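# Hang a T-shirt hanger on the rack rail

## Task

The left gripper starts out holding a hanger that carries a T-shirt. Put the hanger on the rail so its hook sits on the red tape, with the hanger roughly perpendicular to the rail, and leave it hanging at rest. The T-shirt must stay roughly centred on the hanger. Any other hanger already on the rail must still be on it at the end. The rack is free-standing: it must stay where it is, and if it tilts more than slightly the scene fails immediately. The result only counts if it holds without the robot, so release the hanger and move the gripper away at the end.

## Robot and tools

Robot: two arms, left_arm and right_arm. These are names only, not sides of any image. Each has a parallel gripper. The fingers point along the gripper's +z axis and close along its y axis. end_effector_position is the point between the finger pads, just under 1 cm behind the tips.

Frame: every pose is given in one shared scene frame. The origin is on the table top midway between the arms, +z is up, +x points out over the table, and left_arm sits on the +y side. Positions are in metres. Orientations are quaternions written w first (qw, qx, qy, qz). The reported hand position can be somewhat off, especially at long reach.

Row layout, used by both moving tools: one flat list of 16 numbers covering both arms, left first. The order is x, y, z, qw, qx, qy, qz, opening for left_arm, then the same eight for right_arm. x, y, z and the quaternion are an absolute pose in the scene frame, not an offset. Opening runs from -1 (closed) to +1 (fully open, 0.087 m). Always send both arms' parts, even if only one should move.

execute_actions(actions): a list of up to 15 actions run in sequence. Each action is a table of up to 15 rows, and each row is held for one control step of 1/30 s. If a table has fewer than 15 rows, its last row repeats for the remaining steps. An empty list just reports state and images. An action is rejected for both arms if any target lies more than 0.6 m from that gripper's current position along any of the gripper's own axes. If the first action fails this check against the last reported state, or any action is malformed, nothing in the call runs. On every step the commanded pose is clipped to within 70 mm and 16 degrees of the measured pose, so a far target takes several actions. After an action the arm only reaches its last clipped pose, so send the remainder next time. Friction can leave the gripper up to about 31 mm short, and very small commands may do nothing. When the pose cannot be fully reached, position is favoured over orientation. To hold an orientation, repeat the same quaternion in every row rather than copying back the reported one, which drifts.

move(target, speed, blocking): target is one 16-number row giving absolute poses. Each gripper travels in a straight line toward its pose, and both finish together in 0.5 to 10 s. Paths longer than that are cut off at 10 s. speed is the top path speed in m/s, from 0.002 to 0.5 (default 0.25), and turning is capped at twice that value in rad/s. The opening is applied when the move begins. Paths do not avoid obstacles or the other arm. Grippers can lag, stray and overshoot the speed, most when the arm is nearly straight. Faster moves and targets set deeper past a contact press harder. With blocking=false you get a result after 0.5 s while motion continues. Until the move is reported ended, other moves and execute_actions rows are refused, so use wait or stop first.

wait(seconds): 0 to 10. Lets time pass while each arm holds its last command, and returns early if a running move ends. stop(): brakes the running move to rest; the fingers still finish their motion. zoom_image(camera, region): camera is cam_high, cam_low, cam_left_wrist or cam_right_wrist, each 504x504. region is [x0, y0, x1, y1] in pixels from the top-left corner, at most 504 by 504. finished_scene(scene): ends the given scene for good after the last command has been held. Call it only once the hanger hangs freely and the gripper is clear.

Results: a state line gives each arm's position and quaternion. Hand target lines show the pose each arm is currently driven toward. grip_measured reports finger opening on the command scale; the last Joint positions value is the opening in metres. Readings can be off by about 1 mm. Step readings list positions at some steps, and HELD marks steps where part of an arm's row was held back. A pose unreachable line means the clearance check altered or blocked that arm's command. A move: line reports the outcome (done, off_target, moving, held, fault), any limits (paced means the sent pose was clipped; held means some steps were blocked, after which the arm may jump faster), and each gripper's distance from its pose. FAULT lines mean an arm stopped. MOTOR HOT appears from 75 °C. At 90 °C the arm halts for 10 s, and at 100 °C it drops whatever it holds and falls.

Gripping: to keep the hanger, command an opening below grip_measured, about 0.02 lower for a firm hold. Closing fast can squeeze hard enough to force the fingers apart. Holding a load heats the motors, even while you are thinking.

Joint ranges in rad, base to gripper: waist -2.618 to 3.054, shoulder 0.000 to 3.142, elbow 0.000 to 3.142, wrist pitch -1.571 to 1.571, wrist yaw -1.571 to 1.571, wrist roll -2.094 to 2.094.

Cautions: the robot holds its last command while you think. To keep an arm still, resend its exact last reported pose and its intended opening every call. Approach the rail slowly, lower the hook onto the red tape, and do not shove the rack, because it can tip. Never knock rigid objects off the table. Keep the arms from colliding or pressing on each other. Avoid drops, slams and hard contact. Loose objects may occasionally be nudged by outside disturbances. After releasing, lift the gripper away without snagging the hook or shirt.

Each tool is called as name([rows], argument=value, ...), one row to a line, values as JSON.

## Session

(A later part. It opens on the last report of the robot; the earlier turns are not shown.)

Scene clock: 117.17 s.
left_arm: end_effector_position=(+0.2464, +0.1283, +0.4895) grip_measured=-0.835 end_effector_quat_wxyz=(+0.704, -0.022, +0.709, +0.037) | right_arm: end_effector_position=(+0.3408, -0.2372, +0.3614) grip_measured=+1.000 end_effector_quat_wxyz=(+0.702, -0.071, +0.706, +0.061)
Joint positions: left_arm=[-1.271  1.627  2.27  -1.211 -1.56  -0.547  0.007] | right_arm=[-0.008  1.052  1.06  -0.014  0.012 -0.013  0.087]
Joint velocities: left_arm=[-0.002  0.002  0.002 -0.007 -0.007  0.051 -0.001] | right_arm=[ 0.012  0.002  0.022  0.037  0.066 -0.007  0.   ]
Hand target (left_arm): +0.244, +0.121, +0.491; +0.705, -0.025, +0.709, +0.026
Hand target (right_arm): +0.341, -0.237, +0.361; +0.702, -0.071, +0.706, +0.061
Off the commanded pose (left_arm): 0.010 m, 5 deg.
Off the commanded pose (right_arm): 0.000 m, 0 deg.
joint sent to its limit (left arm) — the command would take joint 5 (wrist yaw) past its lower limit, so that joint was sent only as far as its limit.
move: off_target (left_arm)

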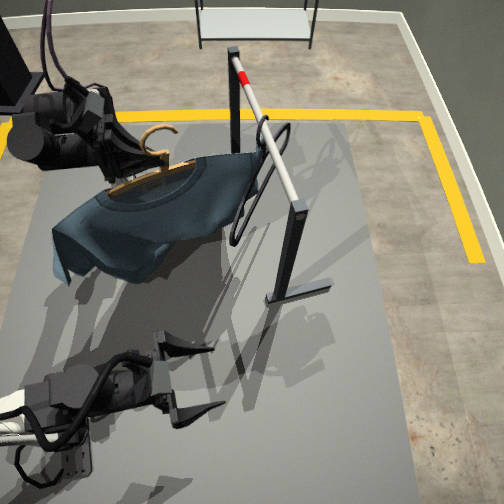

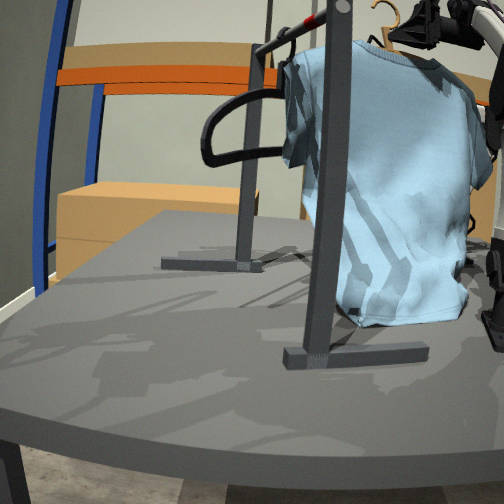

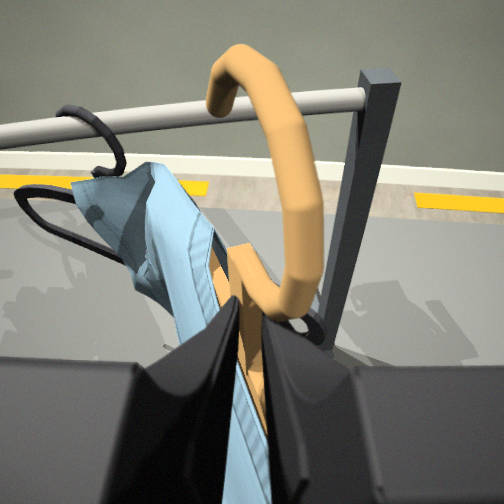

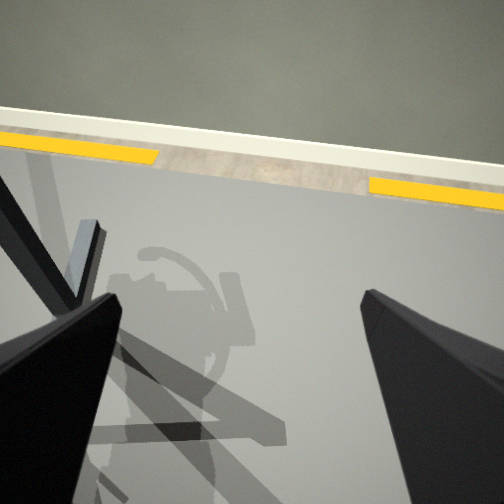

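move(target=[0.30,0.36,0.49,0.707,0,0.707,0,-1,0.3408,-0.2372,0.3614,0.702,-0.071,0.706,0.061,1], speed=0.1)

Scene clock: 123.47 s.
left_arm: end_effector_position=(+0.3001, +0.3549, +0.4811) grip_measured=-0.869 end_effector_quat_wxyz=(+0.695, +0.001, +0.719, -0.004) | right_arm: end_effector_position=(+0.3408, -0.2372, +0.3614) grip_measured=+1.000 end_effector_quat_wxyz=(+0.702, -0.071, +0.706, +0.061)
Joint positions: left_arm=[ 0.046  0.925  1.648 -0.758 -0.154 -0.009  0.006] | right_arm=[-0.008  1.052  1.06  -0.014  0.012 -0.013  0.087]
Joint velocities: left_arm=[ 0.002 -0.002 -0.007  0.037  0.007 -0.007 -0.001] | right_arm=[-0.012  0.002 -0.002 -0.022 -0.081  0.037  0.   ]
Hand target (left_arm): +0.295, +0.358, +0.488; +0.707, -0.002, +0.708, -0.002
Hand target (right_arm): +0.341, -0.237, +0.361; +0.702, -0.071, +0.706, +0.061
Off the commanded pose (left_arm): 0.010 m, 2 deg.
Off the commanded pose (right_arm): 0.000 m, 0 deg.
move: done

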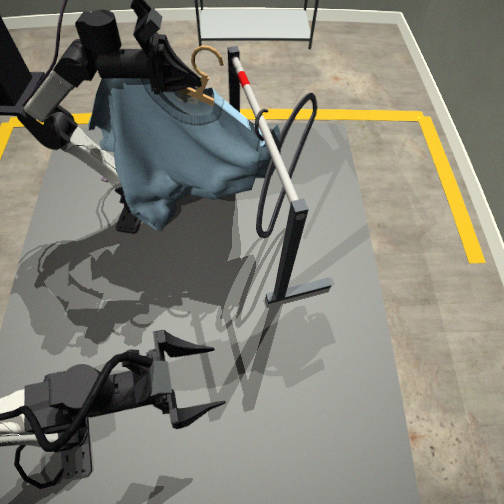

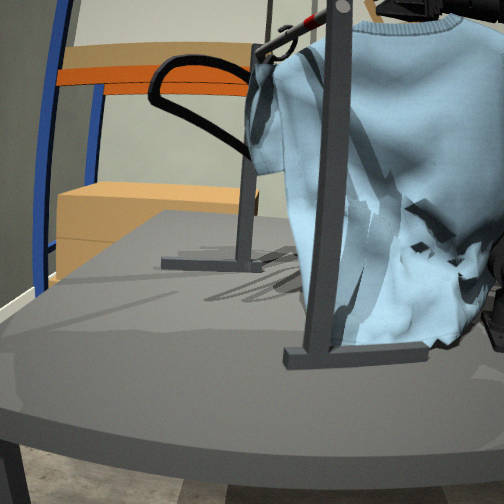

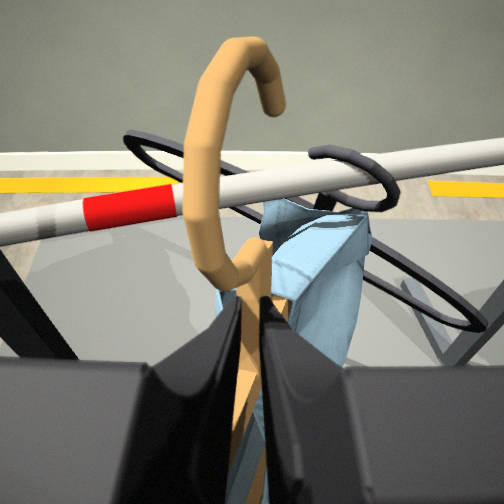

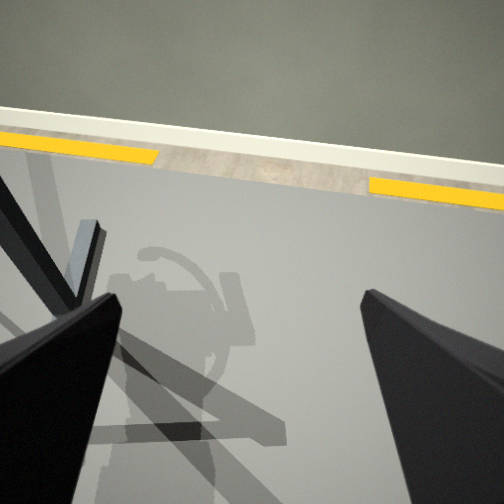

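move(target=[0.35,0.40,0.49,0.69,-0.153,0.69,0.153,-1,0.3408,-0.2372,0.3614,0.702,-0.071,0.706,0.061,1], speed=0.05)

Scene clock: 131.70 s.
left_arm: end_effector_position=(+0.3445, +0.4015, +0.4703) grip_measured=-0.866 end_effector_quat_wxyz=(+0.667, -0.138, +0.715, +0.158) | right_arm: end_effector_position=(+0.3408, -0.2372, +0.3614) grip_measured=+1.000 end_effector_quat_wxyz=(+0.702, -0.071, +0.706, +0.061)
Joint positions: left_arm=[-0.072  1.084  1.648 -0.643 -0.702 -0.009  0.006] | right_arm=[-0.008  1.052  1.06  -0.014  0.012 -0.013  0.087]
Joint velocities: left_arm=[-0.022  0.012 -0.012  0.037 -0.081 -0.037  0.001] | right_arm=[ 0.002  0.002 -0.007 -0.037  0.007  0.095  0.   ]
Hand target (left_arm): +0.348, +0.401, +0.490; +0.690, -0.153, +0.690, +0.153
Hand target (right_arm): +0.341, -0.237, +0.361; +0.702, -0.071, +0.706, +0.061
Off the commanded pose (left_arm): 0.020 m, 4 deg.
Off the commanded pose (right_arm): 0.000 m, 0 deg.
move: off_target (left_arm)

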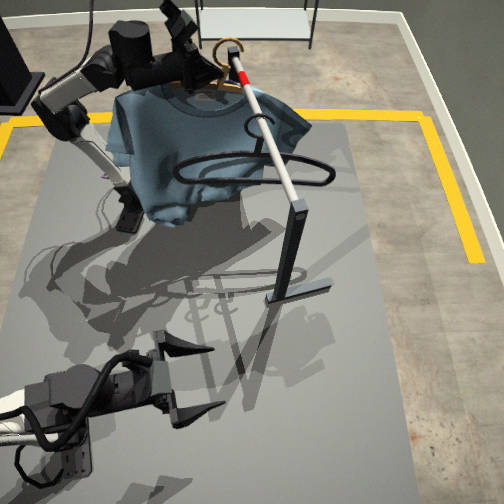

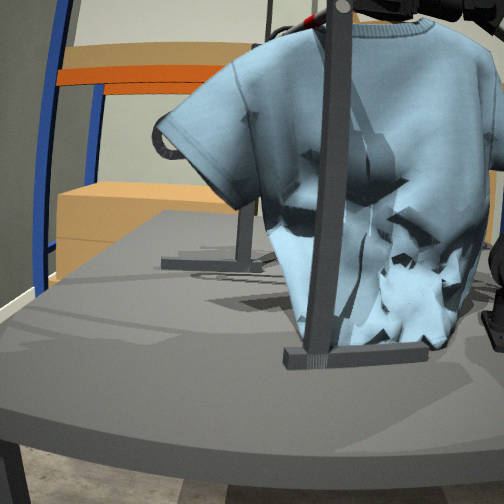

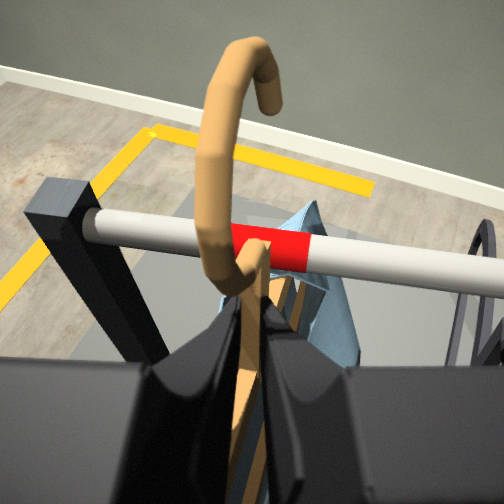

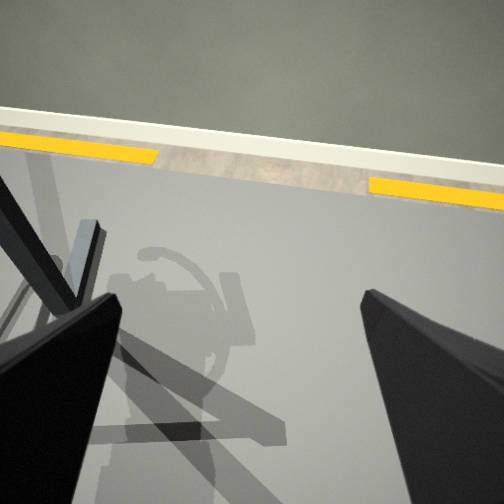

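move(target=[0.375,0.405,0.425,0.69,-0.153,0.69,0.153,-1,0.3408,-0.2372,0.3614,0.702,-0.071,0.706,0.061,1], speed=0.04)

Scene clock: 136.73 s.
left_arm: end_effector_position=(+0.3763, +0.4030, +0.4112) grip_measured=-0.866 end_effector_quat_wxyz=(+0.669, -0.146, +0.711, +0.162) | right_arm: end_effector_position=(+0.3408, -0.2372, +0.3614) grip_measured=+1.000 end_effector_quat_wxyz=(+0.702, -0.071, +0.706, +0.061)
Joint positions: left_arm=[-0.027  1.035  1.32  -0.353 -0.674 -0.006  0.006] | right_arm=[-0.008  1.052  1.06  -0.014  0.012 -0.013  0.087]
Joint velocities: left_arm=[ 0.012  0.007 -0.002 -0.022  0.007 -0.022 -0.   ] | right_arm=[-0.002 -0.002  0.007  0.007 -0.022  0.022  0.   ]
Hand target (left_arm): +0.374, +0.405, +0.425; +0.690, -0.153, +0.691, +0.153
Hand target (right_arm): +0.341, -0.237, +0.361; +0.702, -0.071, +0.706, +0.061
Off the commanded pose (left_arm): 0.014 m, 4 deg.
Off the commanded pose (right_arm): 0.000 m, 0 deg.
move: off_target (left_arm)

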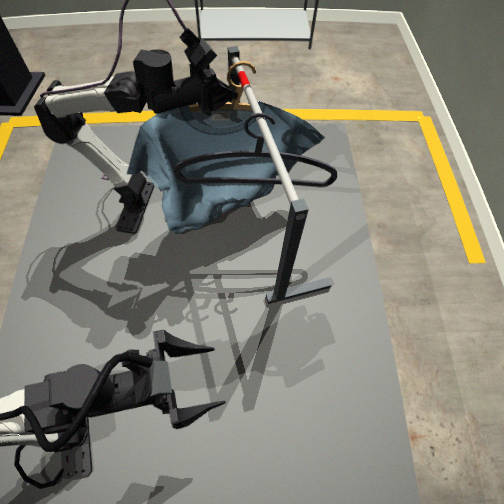

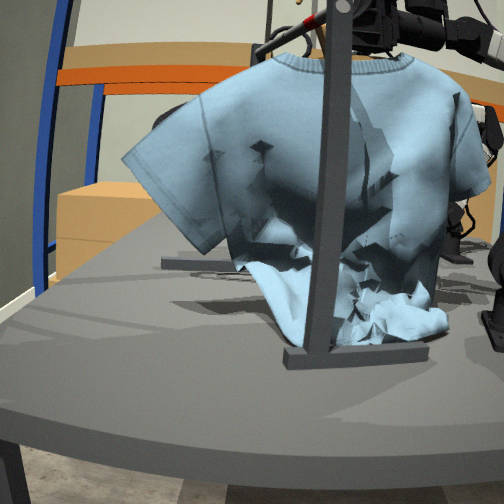

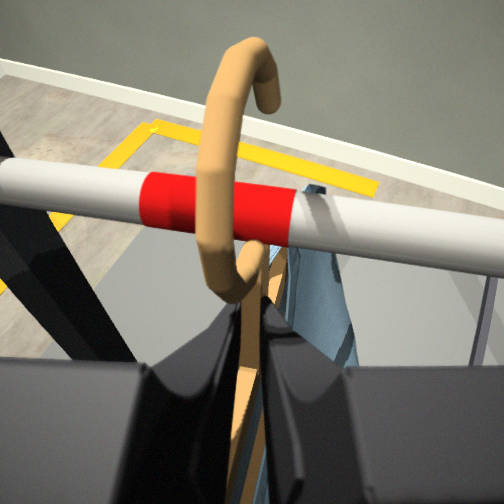

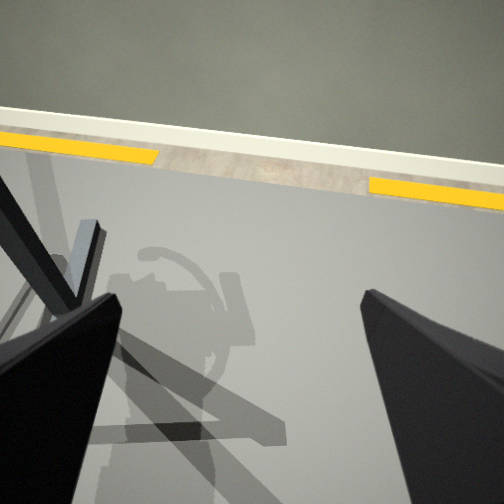

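move(target=[0.385,0.41,0.385,0.69,-0.153,0.69,0.153,-1,0.3408,-0.2372,0.3614,0.702,-0.071,0.706,0.061,1], speed=0.04)

move(target=[0.385,0.41,0.385,0.69,-0.153,0.69,0.153,0.3,0.3408,-0.2372,0.3614,0.702,-0.071,0.706,0.061,1])

move(target=[0.28,0.36,0.42,0.69,-0.153,0.69,0.153,0.3,0.3408,-0.2372,0.3614,0.702,-0.071,0.706,0.061,1], speed=0.08)

Scene clock: 143.13 s.
left_arm: end_effector_position=(+0.3885, +0.4070, +0.3740) grip_measured=-0.866 end_effector_quat_wxyz=(+0.674, -0.148, +0.707, +0.159) | right_arm: end_effector_position=(+0.3408, -0.2372, +0.3614) grip_measured=+1.000 end_effector_quat_wxyz=(+0.702, -0.071, +0.706, +0.061)
Joint positions: left_arm=[ 0.011  1.003  1.131 -0.181 -0.632 -0.006  0.006] | right_arm=[-0.008  1.052  1.06  -0.014  0.012 -0.013  0.087]
Joint velocities: left_arm=[-0.002  0.007  0.022 -0.022 -0.037 -0.081 -0.   ] | right_arm=[-0.017 -0.017 -0.007 -0.022  0.007 -0.066  0.   ]
Hand target (left_arm): +0.385, +0.410, +0.385; +0.690, -0.153, +0.691, +0.153
Hand target (right_arm): +0.341, -0.237, +0.361; +0.702, -0.071, +0.706, +0.061
Off the commanded pose (left_arm): 0.012 m, 3 deg.
Off the commanded pose (right_arm): 0.000 m, 0 deg.
move: off_target (left_arm)

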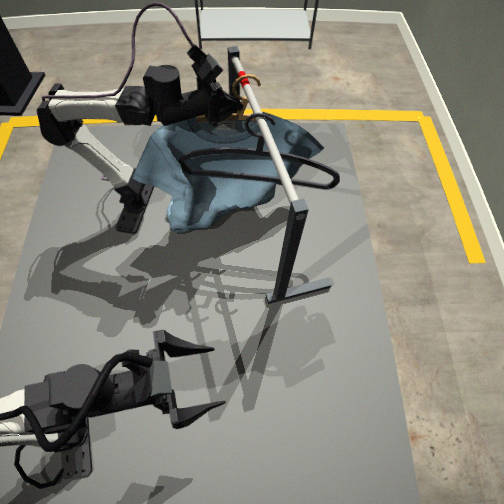

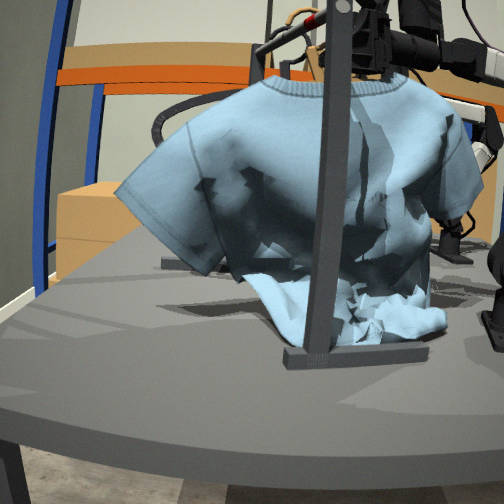

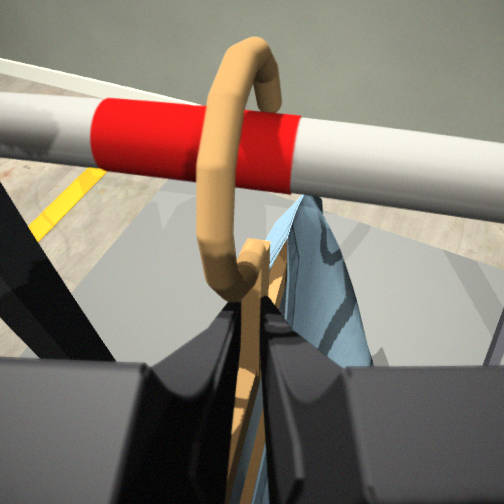

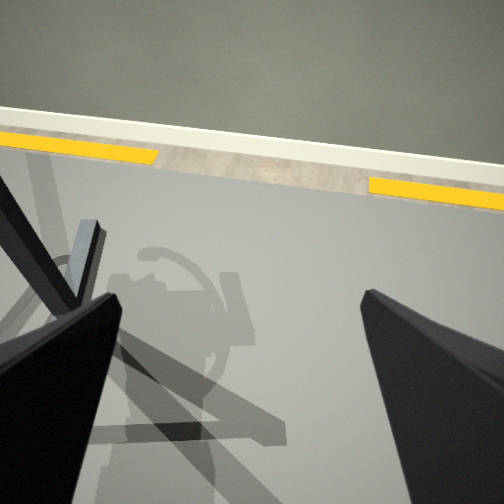

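Scene clock: 143.83 s.
left_arm: end_effector_position=(+0.3899, +0.4067, +0.3801) grip_measured=+0.300 end_effector_quat_wxyz=(+0.683, -0.151, +0.698, +0.155) | right_arm: end_effector_position=(+0.3408, -0.2372, +0.3614) grip_measured=+1.000 end_effector_quat_wxyz=(+0.702, -0.071, +0.706, +0.061)
Joint positions: left_arm=[ 0.011  1.003  1.131 -0.153 -0.632 -0.005  0.057] | right_arm=[-0.008  1.052  1.06  -0.014  0.012 -0.013  0.087]
Joint velocities: left_arm=[-0.007 -0.007 -0.012 -0.022 -0.007  0.007 -0.   ] | right_arm=[ 0.007 -0.002 -0.012 -0.022 -0.007  0.066  0.   ]
Hand target (left_arm): +0.385, +0.410, +0.385; +0.690, -0.153, +0.690, +0.153
Hand target (right_arm): +0.341, -0.237, +0.361; +0.702, -0.071, +0.706, +0.061
Off the commanded pose (left_arm): 0.008 m, 1 deg.
Off the commanded pose (right_arm): 0.000 m, 0 deg.
move: done

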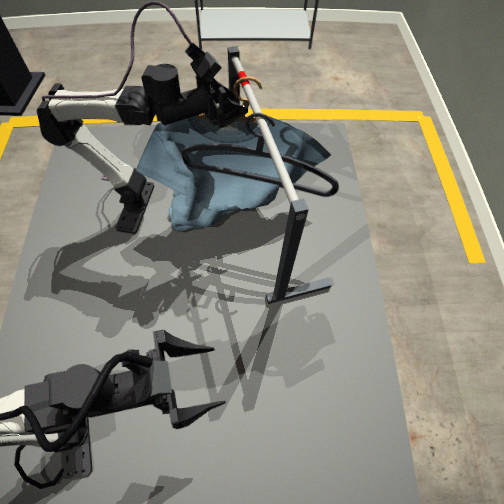

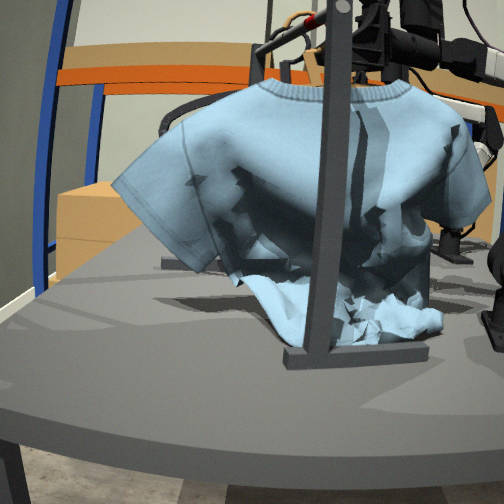

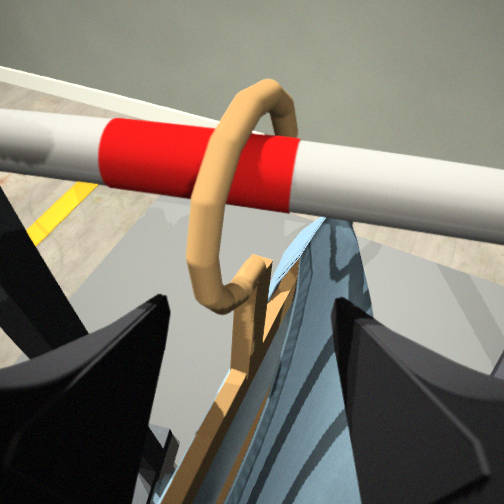

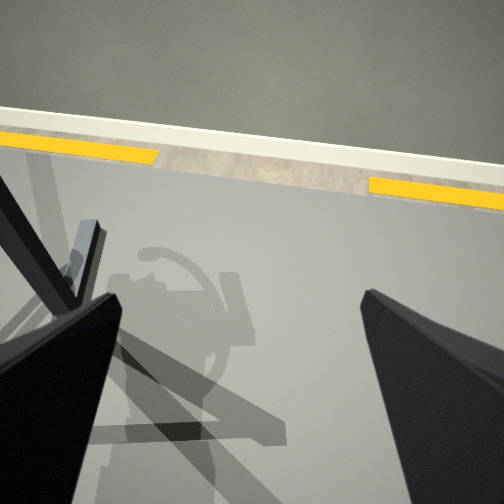

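Scene clock: 146.03 s.
left_arm: end_effector_position=(+0.2888, +0.3538, +0.4155) grip_measured=+0.300 end_effector_quat_wxyz=(+0.690, -0.148, +0.691, +0.155) | right_arm: end_effector_position=(+0.3408, -0.2372, +0.3614) grip_measured=+1.000 end_effector_quat_wxyz=(+0.702, -0.071, +0.706, +0.061)
Joint positions: left_arm=[-0.623  0.833  1.22  -0.385 -1.262  0.011  0.057] | right_arm=[-0.008  1.052  1.06  -0.014  0.012 -0.013  0.087]
Joint velocities: left_arm=[ 0.007  0.017  0.002  0.051 -0.198 -0.022 -0.002] | right_arm=[-0.017  0.012 -0.002  0.007  0.037 -0.037  0.   ]
Hand target (left_arm): +0.282, +0.360, +0.420; +0.692, -0.152, +0.689, +0.154
Hand target (right_arm): +0.341, -0.237, +0.361; +0.702, -0.071, +0.706, +0.061
Off the commanded pose (left_arm): 0.012 m, 1 deg.
Off the commanded pose (right_arm): 0.000 m, 0 deg.
move: off_target (left_arm)

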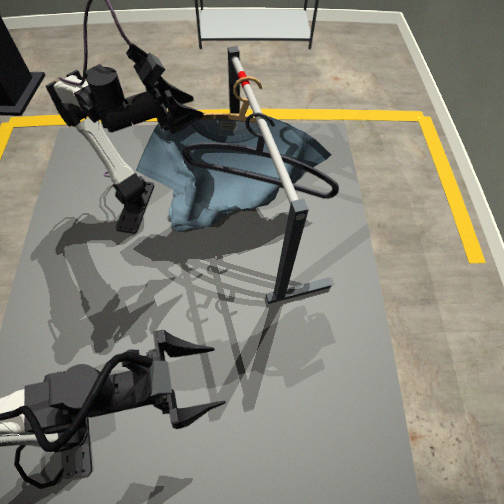

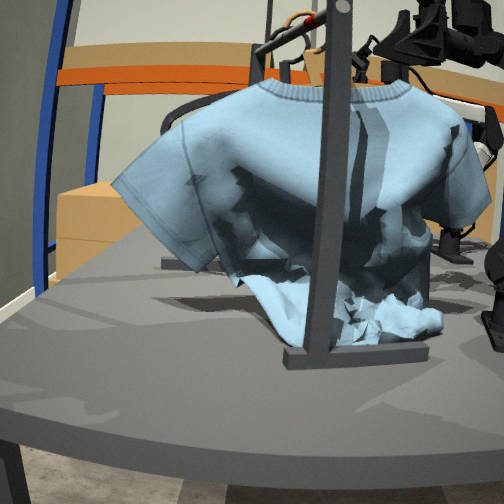

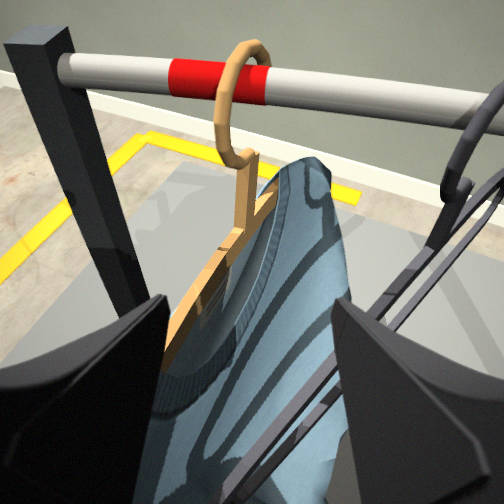

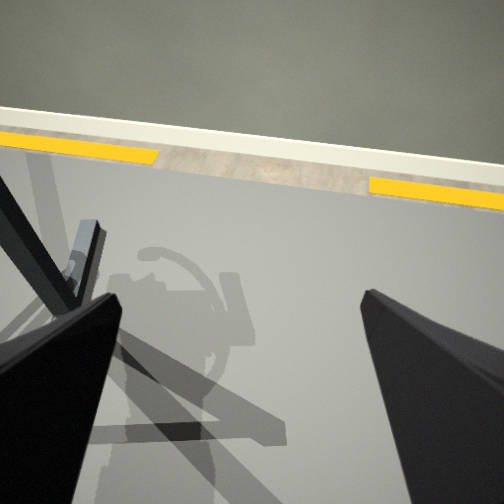

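move(target=[0.27,0.52,0.42,0.707,0,0.707,0,-1,0.3408,-0.2372,0.3614,0.702,-0.071,0.706,0.061,1])

move(target=[0.27,0.52,0.32,0.707,0,0.707,0,-1,0.3408,-0.2372,0.3614,0.702,-0.071,0.706,0.061,1], speed=0.1)

move(target=[0.27,0.38,0.32,0.707,0,0.707,0,-1,0.3408,-0.2372,0.3614,0.702,-0.071,0.706,0.061,1], speed=0.05)

move(target=[0.25,0.50,0.45,0.707,0,0.707,0,-1,0.3408,-0.2372,0.3614,0.702,-0.071,0.706,0.061,1], speed=0.1)

wait(seconds=3)

Scene clock: 155.37 s.
left_arm: end_effector_position=(+0.2657, +0.5152, +0.4195) grip_measured=-1.000 end_effector_quat_wxyz=(+0.707, -0.009, +0.707, +0.003) | right_arm: end_effector_position=(+0.3408, -0.2372, +0.3614) grip_measured=+1.000 end_effector_quat_wxyz=(+0.702, -0.071, +0.706, +0.061)
Joint positions: left_arm=[ 1.491  0.934  1.262 -0.331  1.267 -0.005  0.   ] | right_arm=[-0.008  1.052  1.06  -0.014  0.012 -0.013  0.087]
Joint velocities: left_arm=[-0.002 -0.017 -0.002  0.022 -0.007  0.007  0.   ] | right_arm=[-0.017 -0.002  0.007  0.022 -0.022 -0.007  0.   ]
Hand target (left_arm): +0.268, +0.516, +0.420; +0.707, -0.004, +0.707, -0.004
Hand target (right_arm): +0.341, -0.237, +0.361; +0.702, -0.071, +0.706, +0.061
Off the commanded pose (left_arm): 0.006 m, 1 deg.
Off the commanded pose (right_arm): 0.000 m, 0 deg.
move: done; limits=paced

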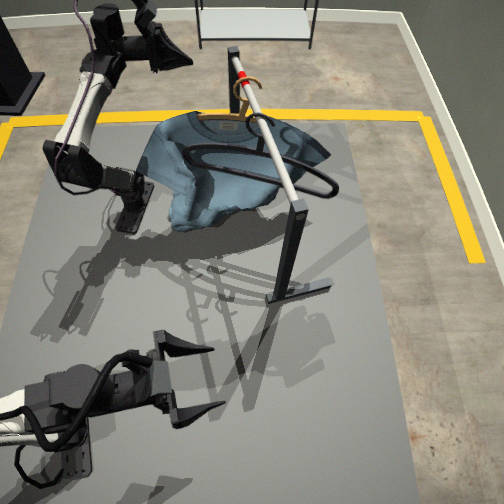

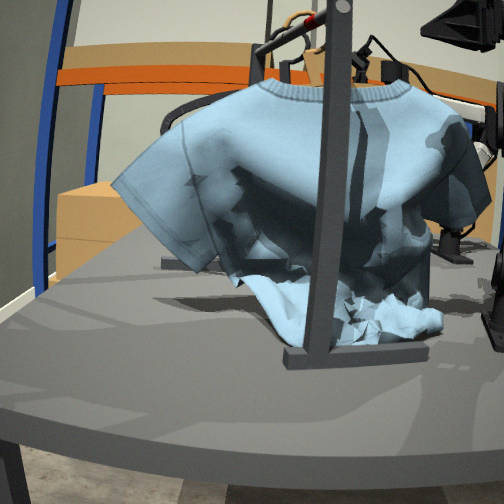

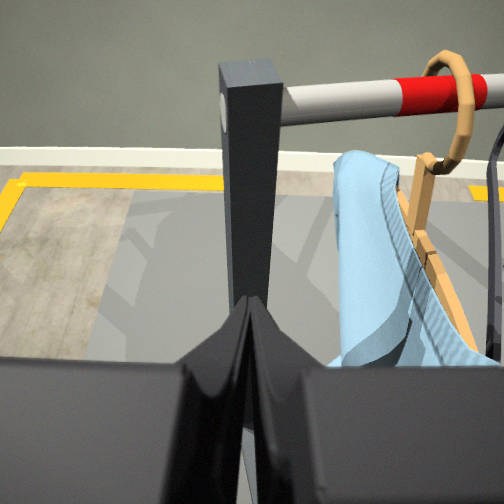

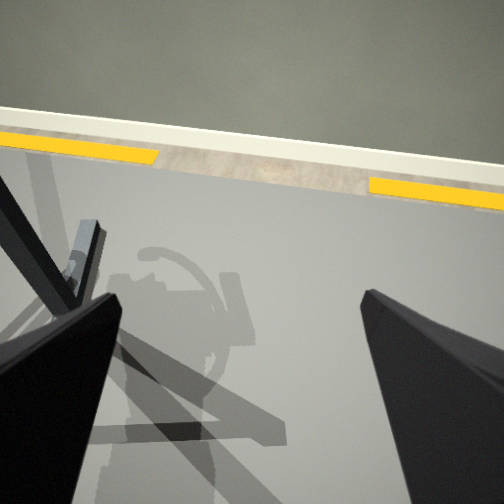

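Scene clock: 156.97 s.
left_arm: end_effector_position=(+0.2690, +0.5271, +0.3209) grip_measured=-1.000 end_effector_quat_wxyz=(+0.705, -0.009, +0.709, +0.003) | right_arm: end_effector_position=(+0.3408, -0.2372, +0.3614) grip_measured=+1.000 end_effector_quat_wxyz=(+0.702, -0.071, +0.706, +0.061)
Joint positions: left_arm=[ 1.491  0.832  0.819 -0.008  1.267  0.013  0.   ] | right_arm=[-0.008  1.052  1.06  -0.014  0.012 -0.013  0.087]
Joint velocities: left_arm=[-0.022  0.002 -0.037  0.066  0.007 -0.066  0.   ] | right_arm=[-0.002  0.002 -0.017 -0.037  0.007 -0.007  0.   ]
Hand target (left_arm): +0.270, +0.520, +0.320; +0.707, -0.000, +0.708, -0.000
Hand target (right_arm): +0.341, -0.237, +0.361; +0.702, -0.071, +0.706, +0.061
Off the commanded pose (left_arm): 0.007 m, 1 deg.
Off the commanded pose (right_arm): 0.000 m, 0 deg.
move: done

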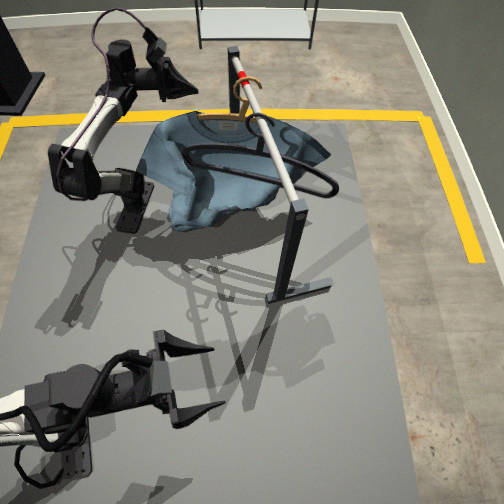

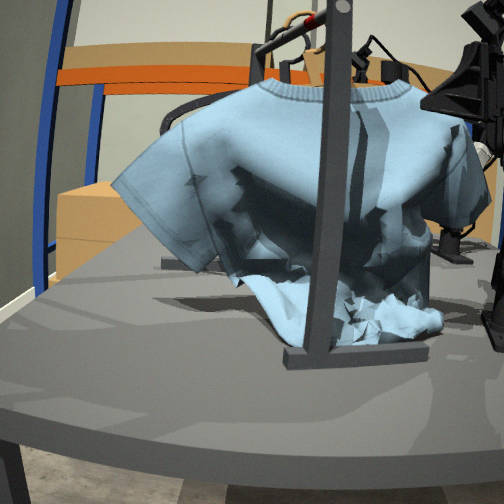

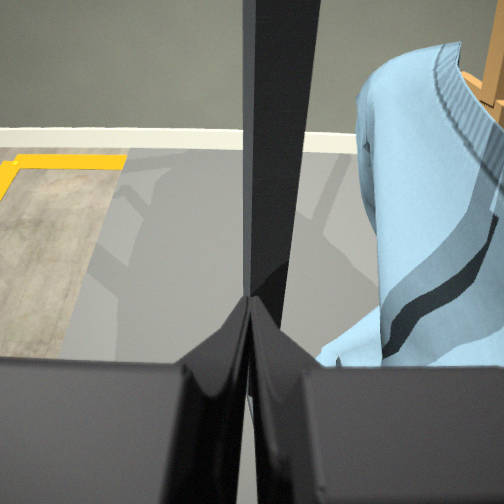

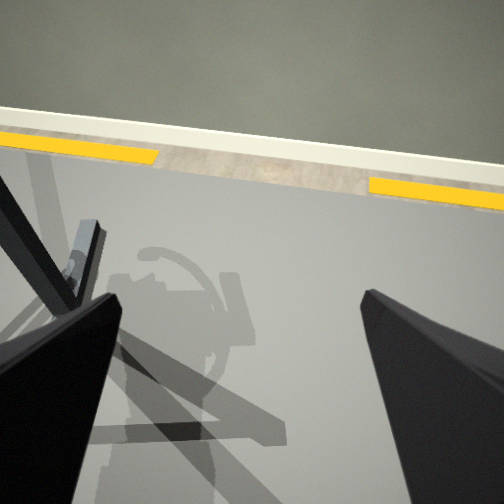

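Scene clock: 160.63 s.
left_arm: end_effector_position=(+0.2760, +0.3832, +0.3223) grip_measured=-1.000 end_effector_quat_wxyz=(+0.707, +0.005, +0.707, +0.002) | right_arm: end_effector_position=(+0.3408, -0.2372, +0.3614) grip_measured=+1.000 end_effector_quat_wxyz=(+0.702, -0.071, +0.706, +0.061)
Joint positions: left_arm=[ 0.481  0.396  0.785 -0.388  0.279  0.01   0.   ] | right_arm=[-0.008  1.052  1.06  -0.014  0.012 -0.013  0.087]
Joint velocities: left_arm=[-0.007 -0.002  0.012 -0.051 -0.022 -0.022  0.   ] | right_arm=[-0.007  0.012  0.002  0.037 -0.066  0.007  0.   ]
Hand target (left_arm): +0.272, +0.382, +0.319; +0.705, +0.002, +0.709, +0.002
Hand target (right_arm): +0.341, -0.237, +0.361; +0.702, -0.071, +0.706, +0.061
Off the commanded pose (left_arm): 0.007 m, 1 deg.
Off the commanded pose (right_arm): 0.000 m, 0 deg.
move: done

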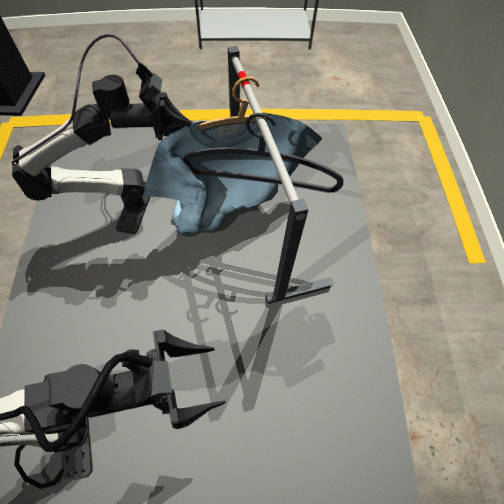

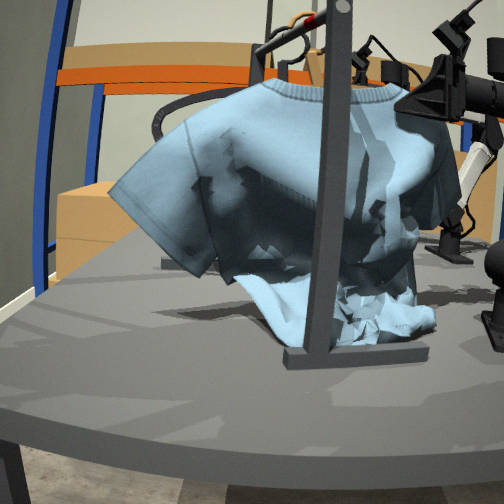

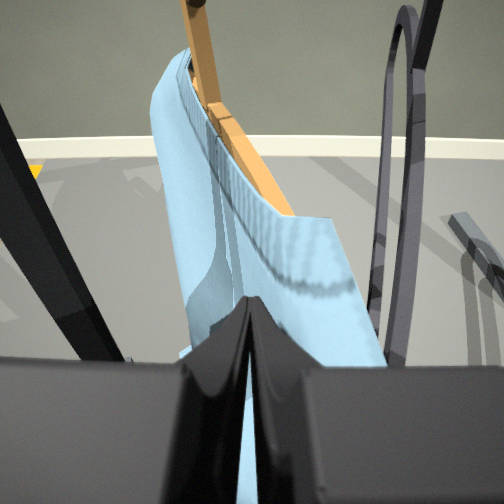

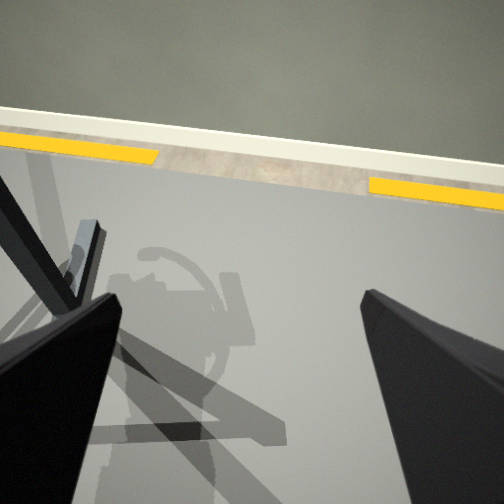

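Scene clock: 162.87 s.
left_arm: end_effector_position=(+0.2493, +0.4945, +0.4519) grip_measured=-1.000 end_effector_quat_wxyz=(+0.711, +0.005, +0.703, +0.007) | right_arm: end_effector_position=(+0.3408, -0.2372, +0.3614) grip_measured=+1.000 end_effector_quat_wxyz=(+0.702, -0.071, +0.706, +0.061)
Joint positions: left_arm=[ 1.576  0.923  1.388 -0.409  1.366 -0.037  0.   ] | right_arm=[-0.008  1.052  1.06  -0.014  0.012 -0.013  0.087]
Joint velocities: left_arm=[ 0.007  0.007 -0.012 -0.066  0.007  0.066  0.   ] | right_arm=[-0.012  0.002  0.007  0.051  0.037  0.007  0.   ]
Hand target (left_arm): +0.249, +0.498, +0.452; +0.710, -0.002, +0.705, -0.002
Hand target (right_arm): +0.341, -0.237, +0.361; +0.702, -0.071, +0.706, +0.061
Off the commanded pose (left_arm): 0.006 m, 1 deg.
Off the commanded pose (right_arm): 0.000 m, 0 deg.
move: done

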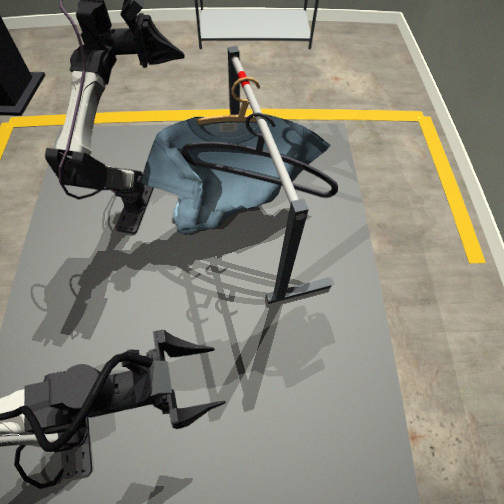

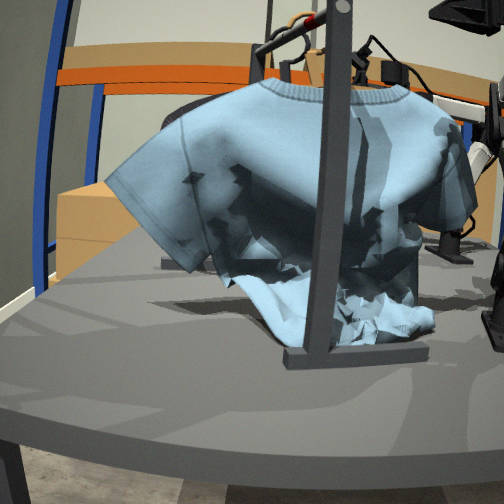

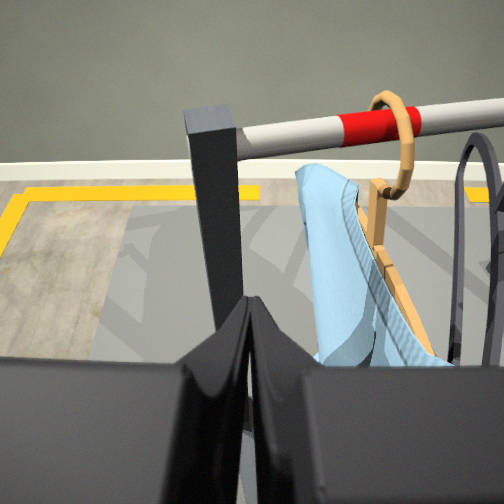

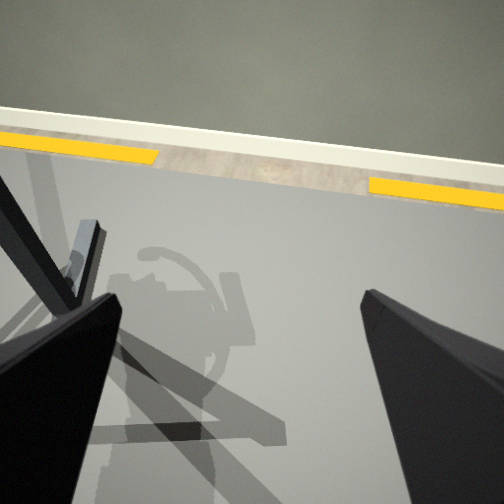

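Scene clock: 165.87 s.
left_arm: end_effector_position=(+0.2493, +0.4941, +0.4519) grip_measured=-1.000 end_effector_quat_wxyz=(+0.711, +0.005, +0.703, +0.007) | right_arm: end_effector_position=(+0.3408, -0.2372, +0.3614) grip_measured=+1.000 end_effector_quat_wxyz=(+0.702, -0.071, +0.706, +0.061)
Joint positions: left_arm=[ 1.576  0.923  1.388 -0.409  1.368 -0.037  0.   ] | right_arm=[-0.008  1.052  1.06  -0.014  0.012 -0.013  0.087]
Joint velocities: left_arm=[-0.007  0.002 -0.002  0.037 -0.066  0.007  0.   ] | right_arm=[-0.012 -0.002 -0.012 -0.022  0.051 -0.007  0.   ]
Hand target (left_arm): +0.249, +0.498, +0.452; +0.710, -0.002, +0.705, -0.002
Hand target (right_arm): +0.341, -0.237, +0.361; +0.702, -0.071, +0.706, +0.061
Off the commanded pose (left_arm): 0.006 m, 1 deg.
Off the commanded pose (right_arm): 0.000 m, 0 deg.
wait: 3.00 s; at rest by 0.17 s

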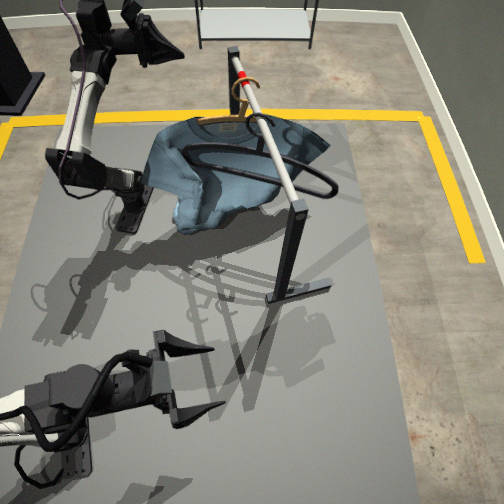

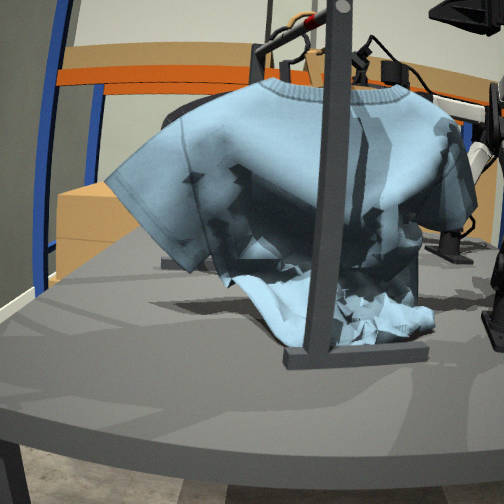

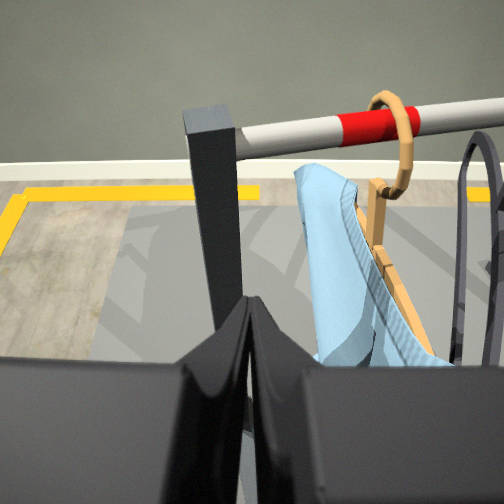

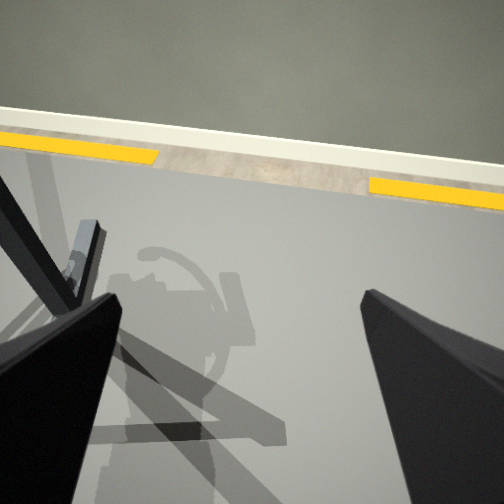

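Good enough.

finished_scene(scene=1)

The scene is finished: the task was done.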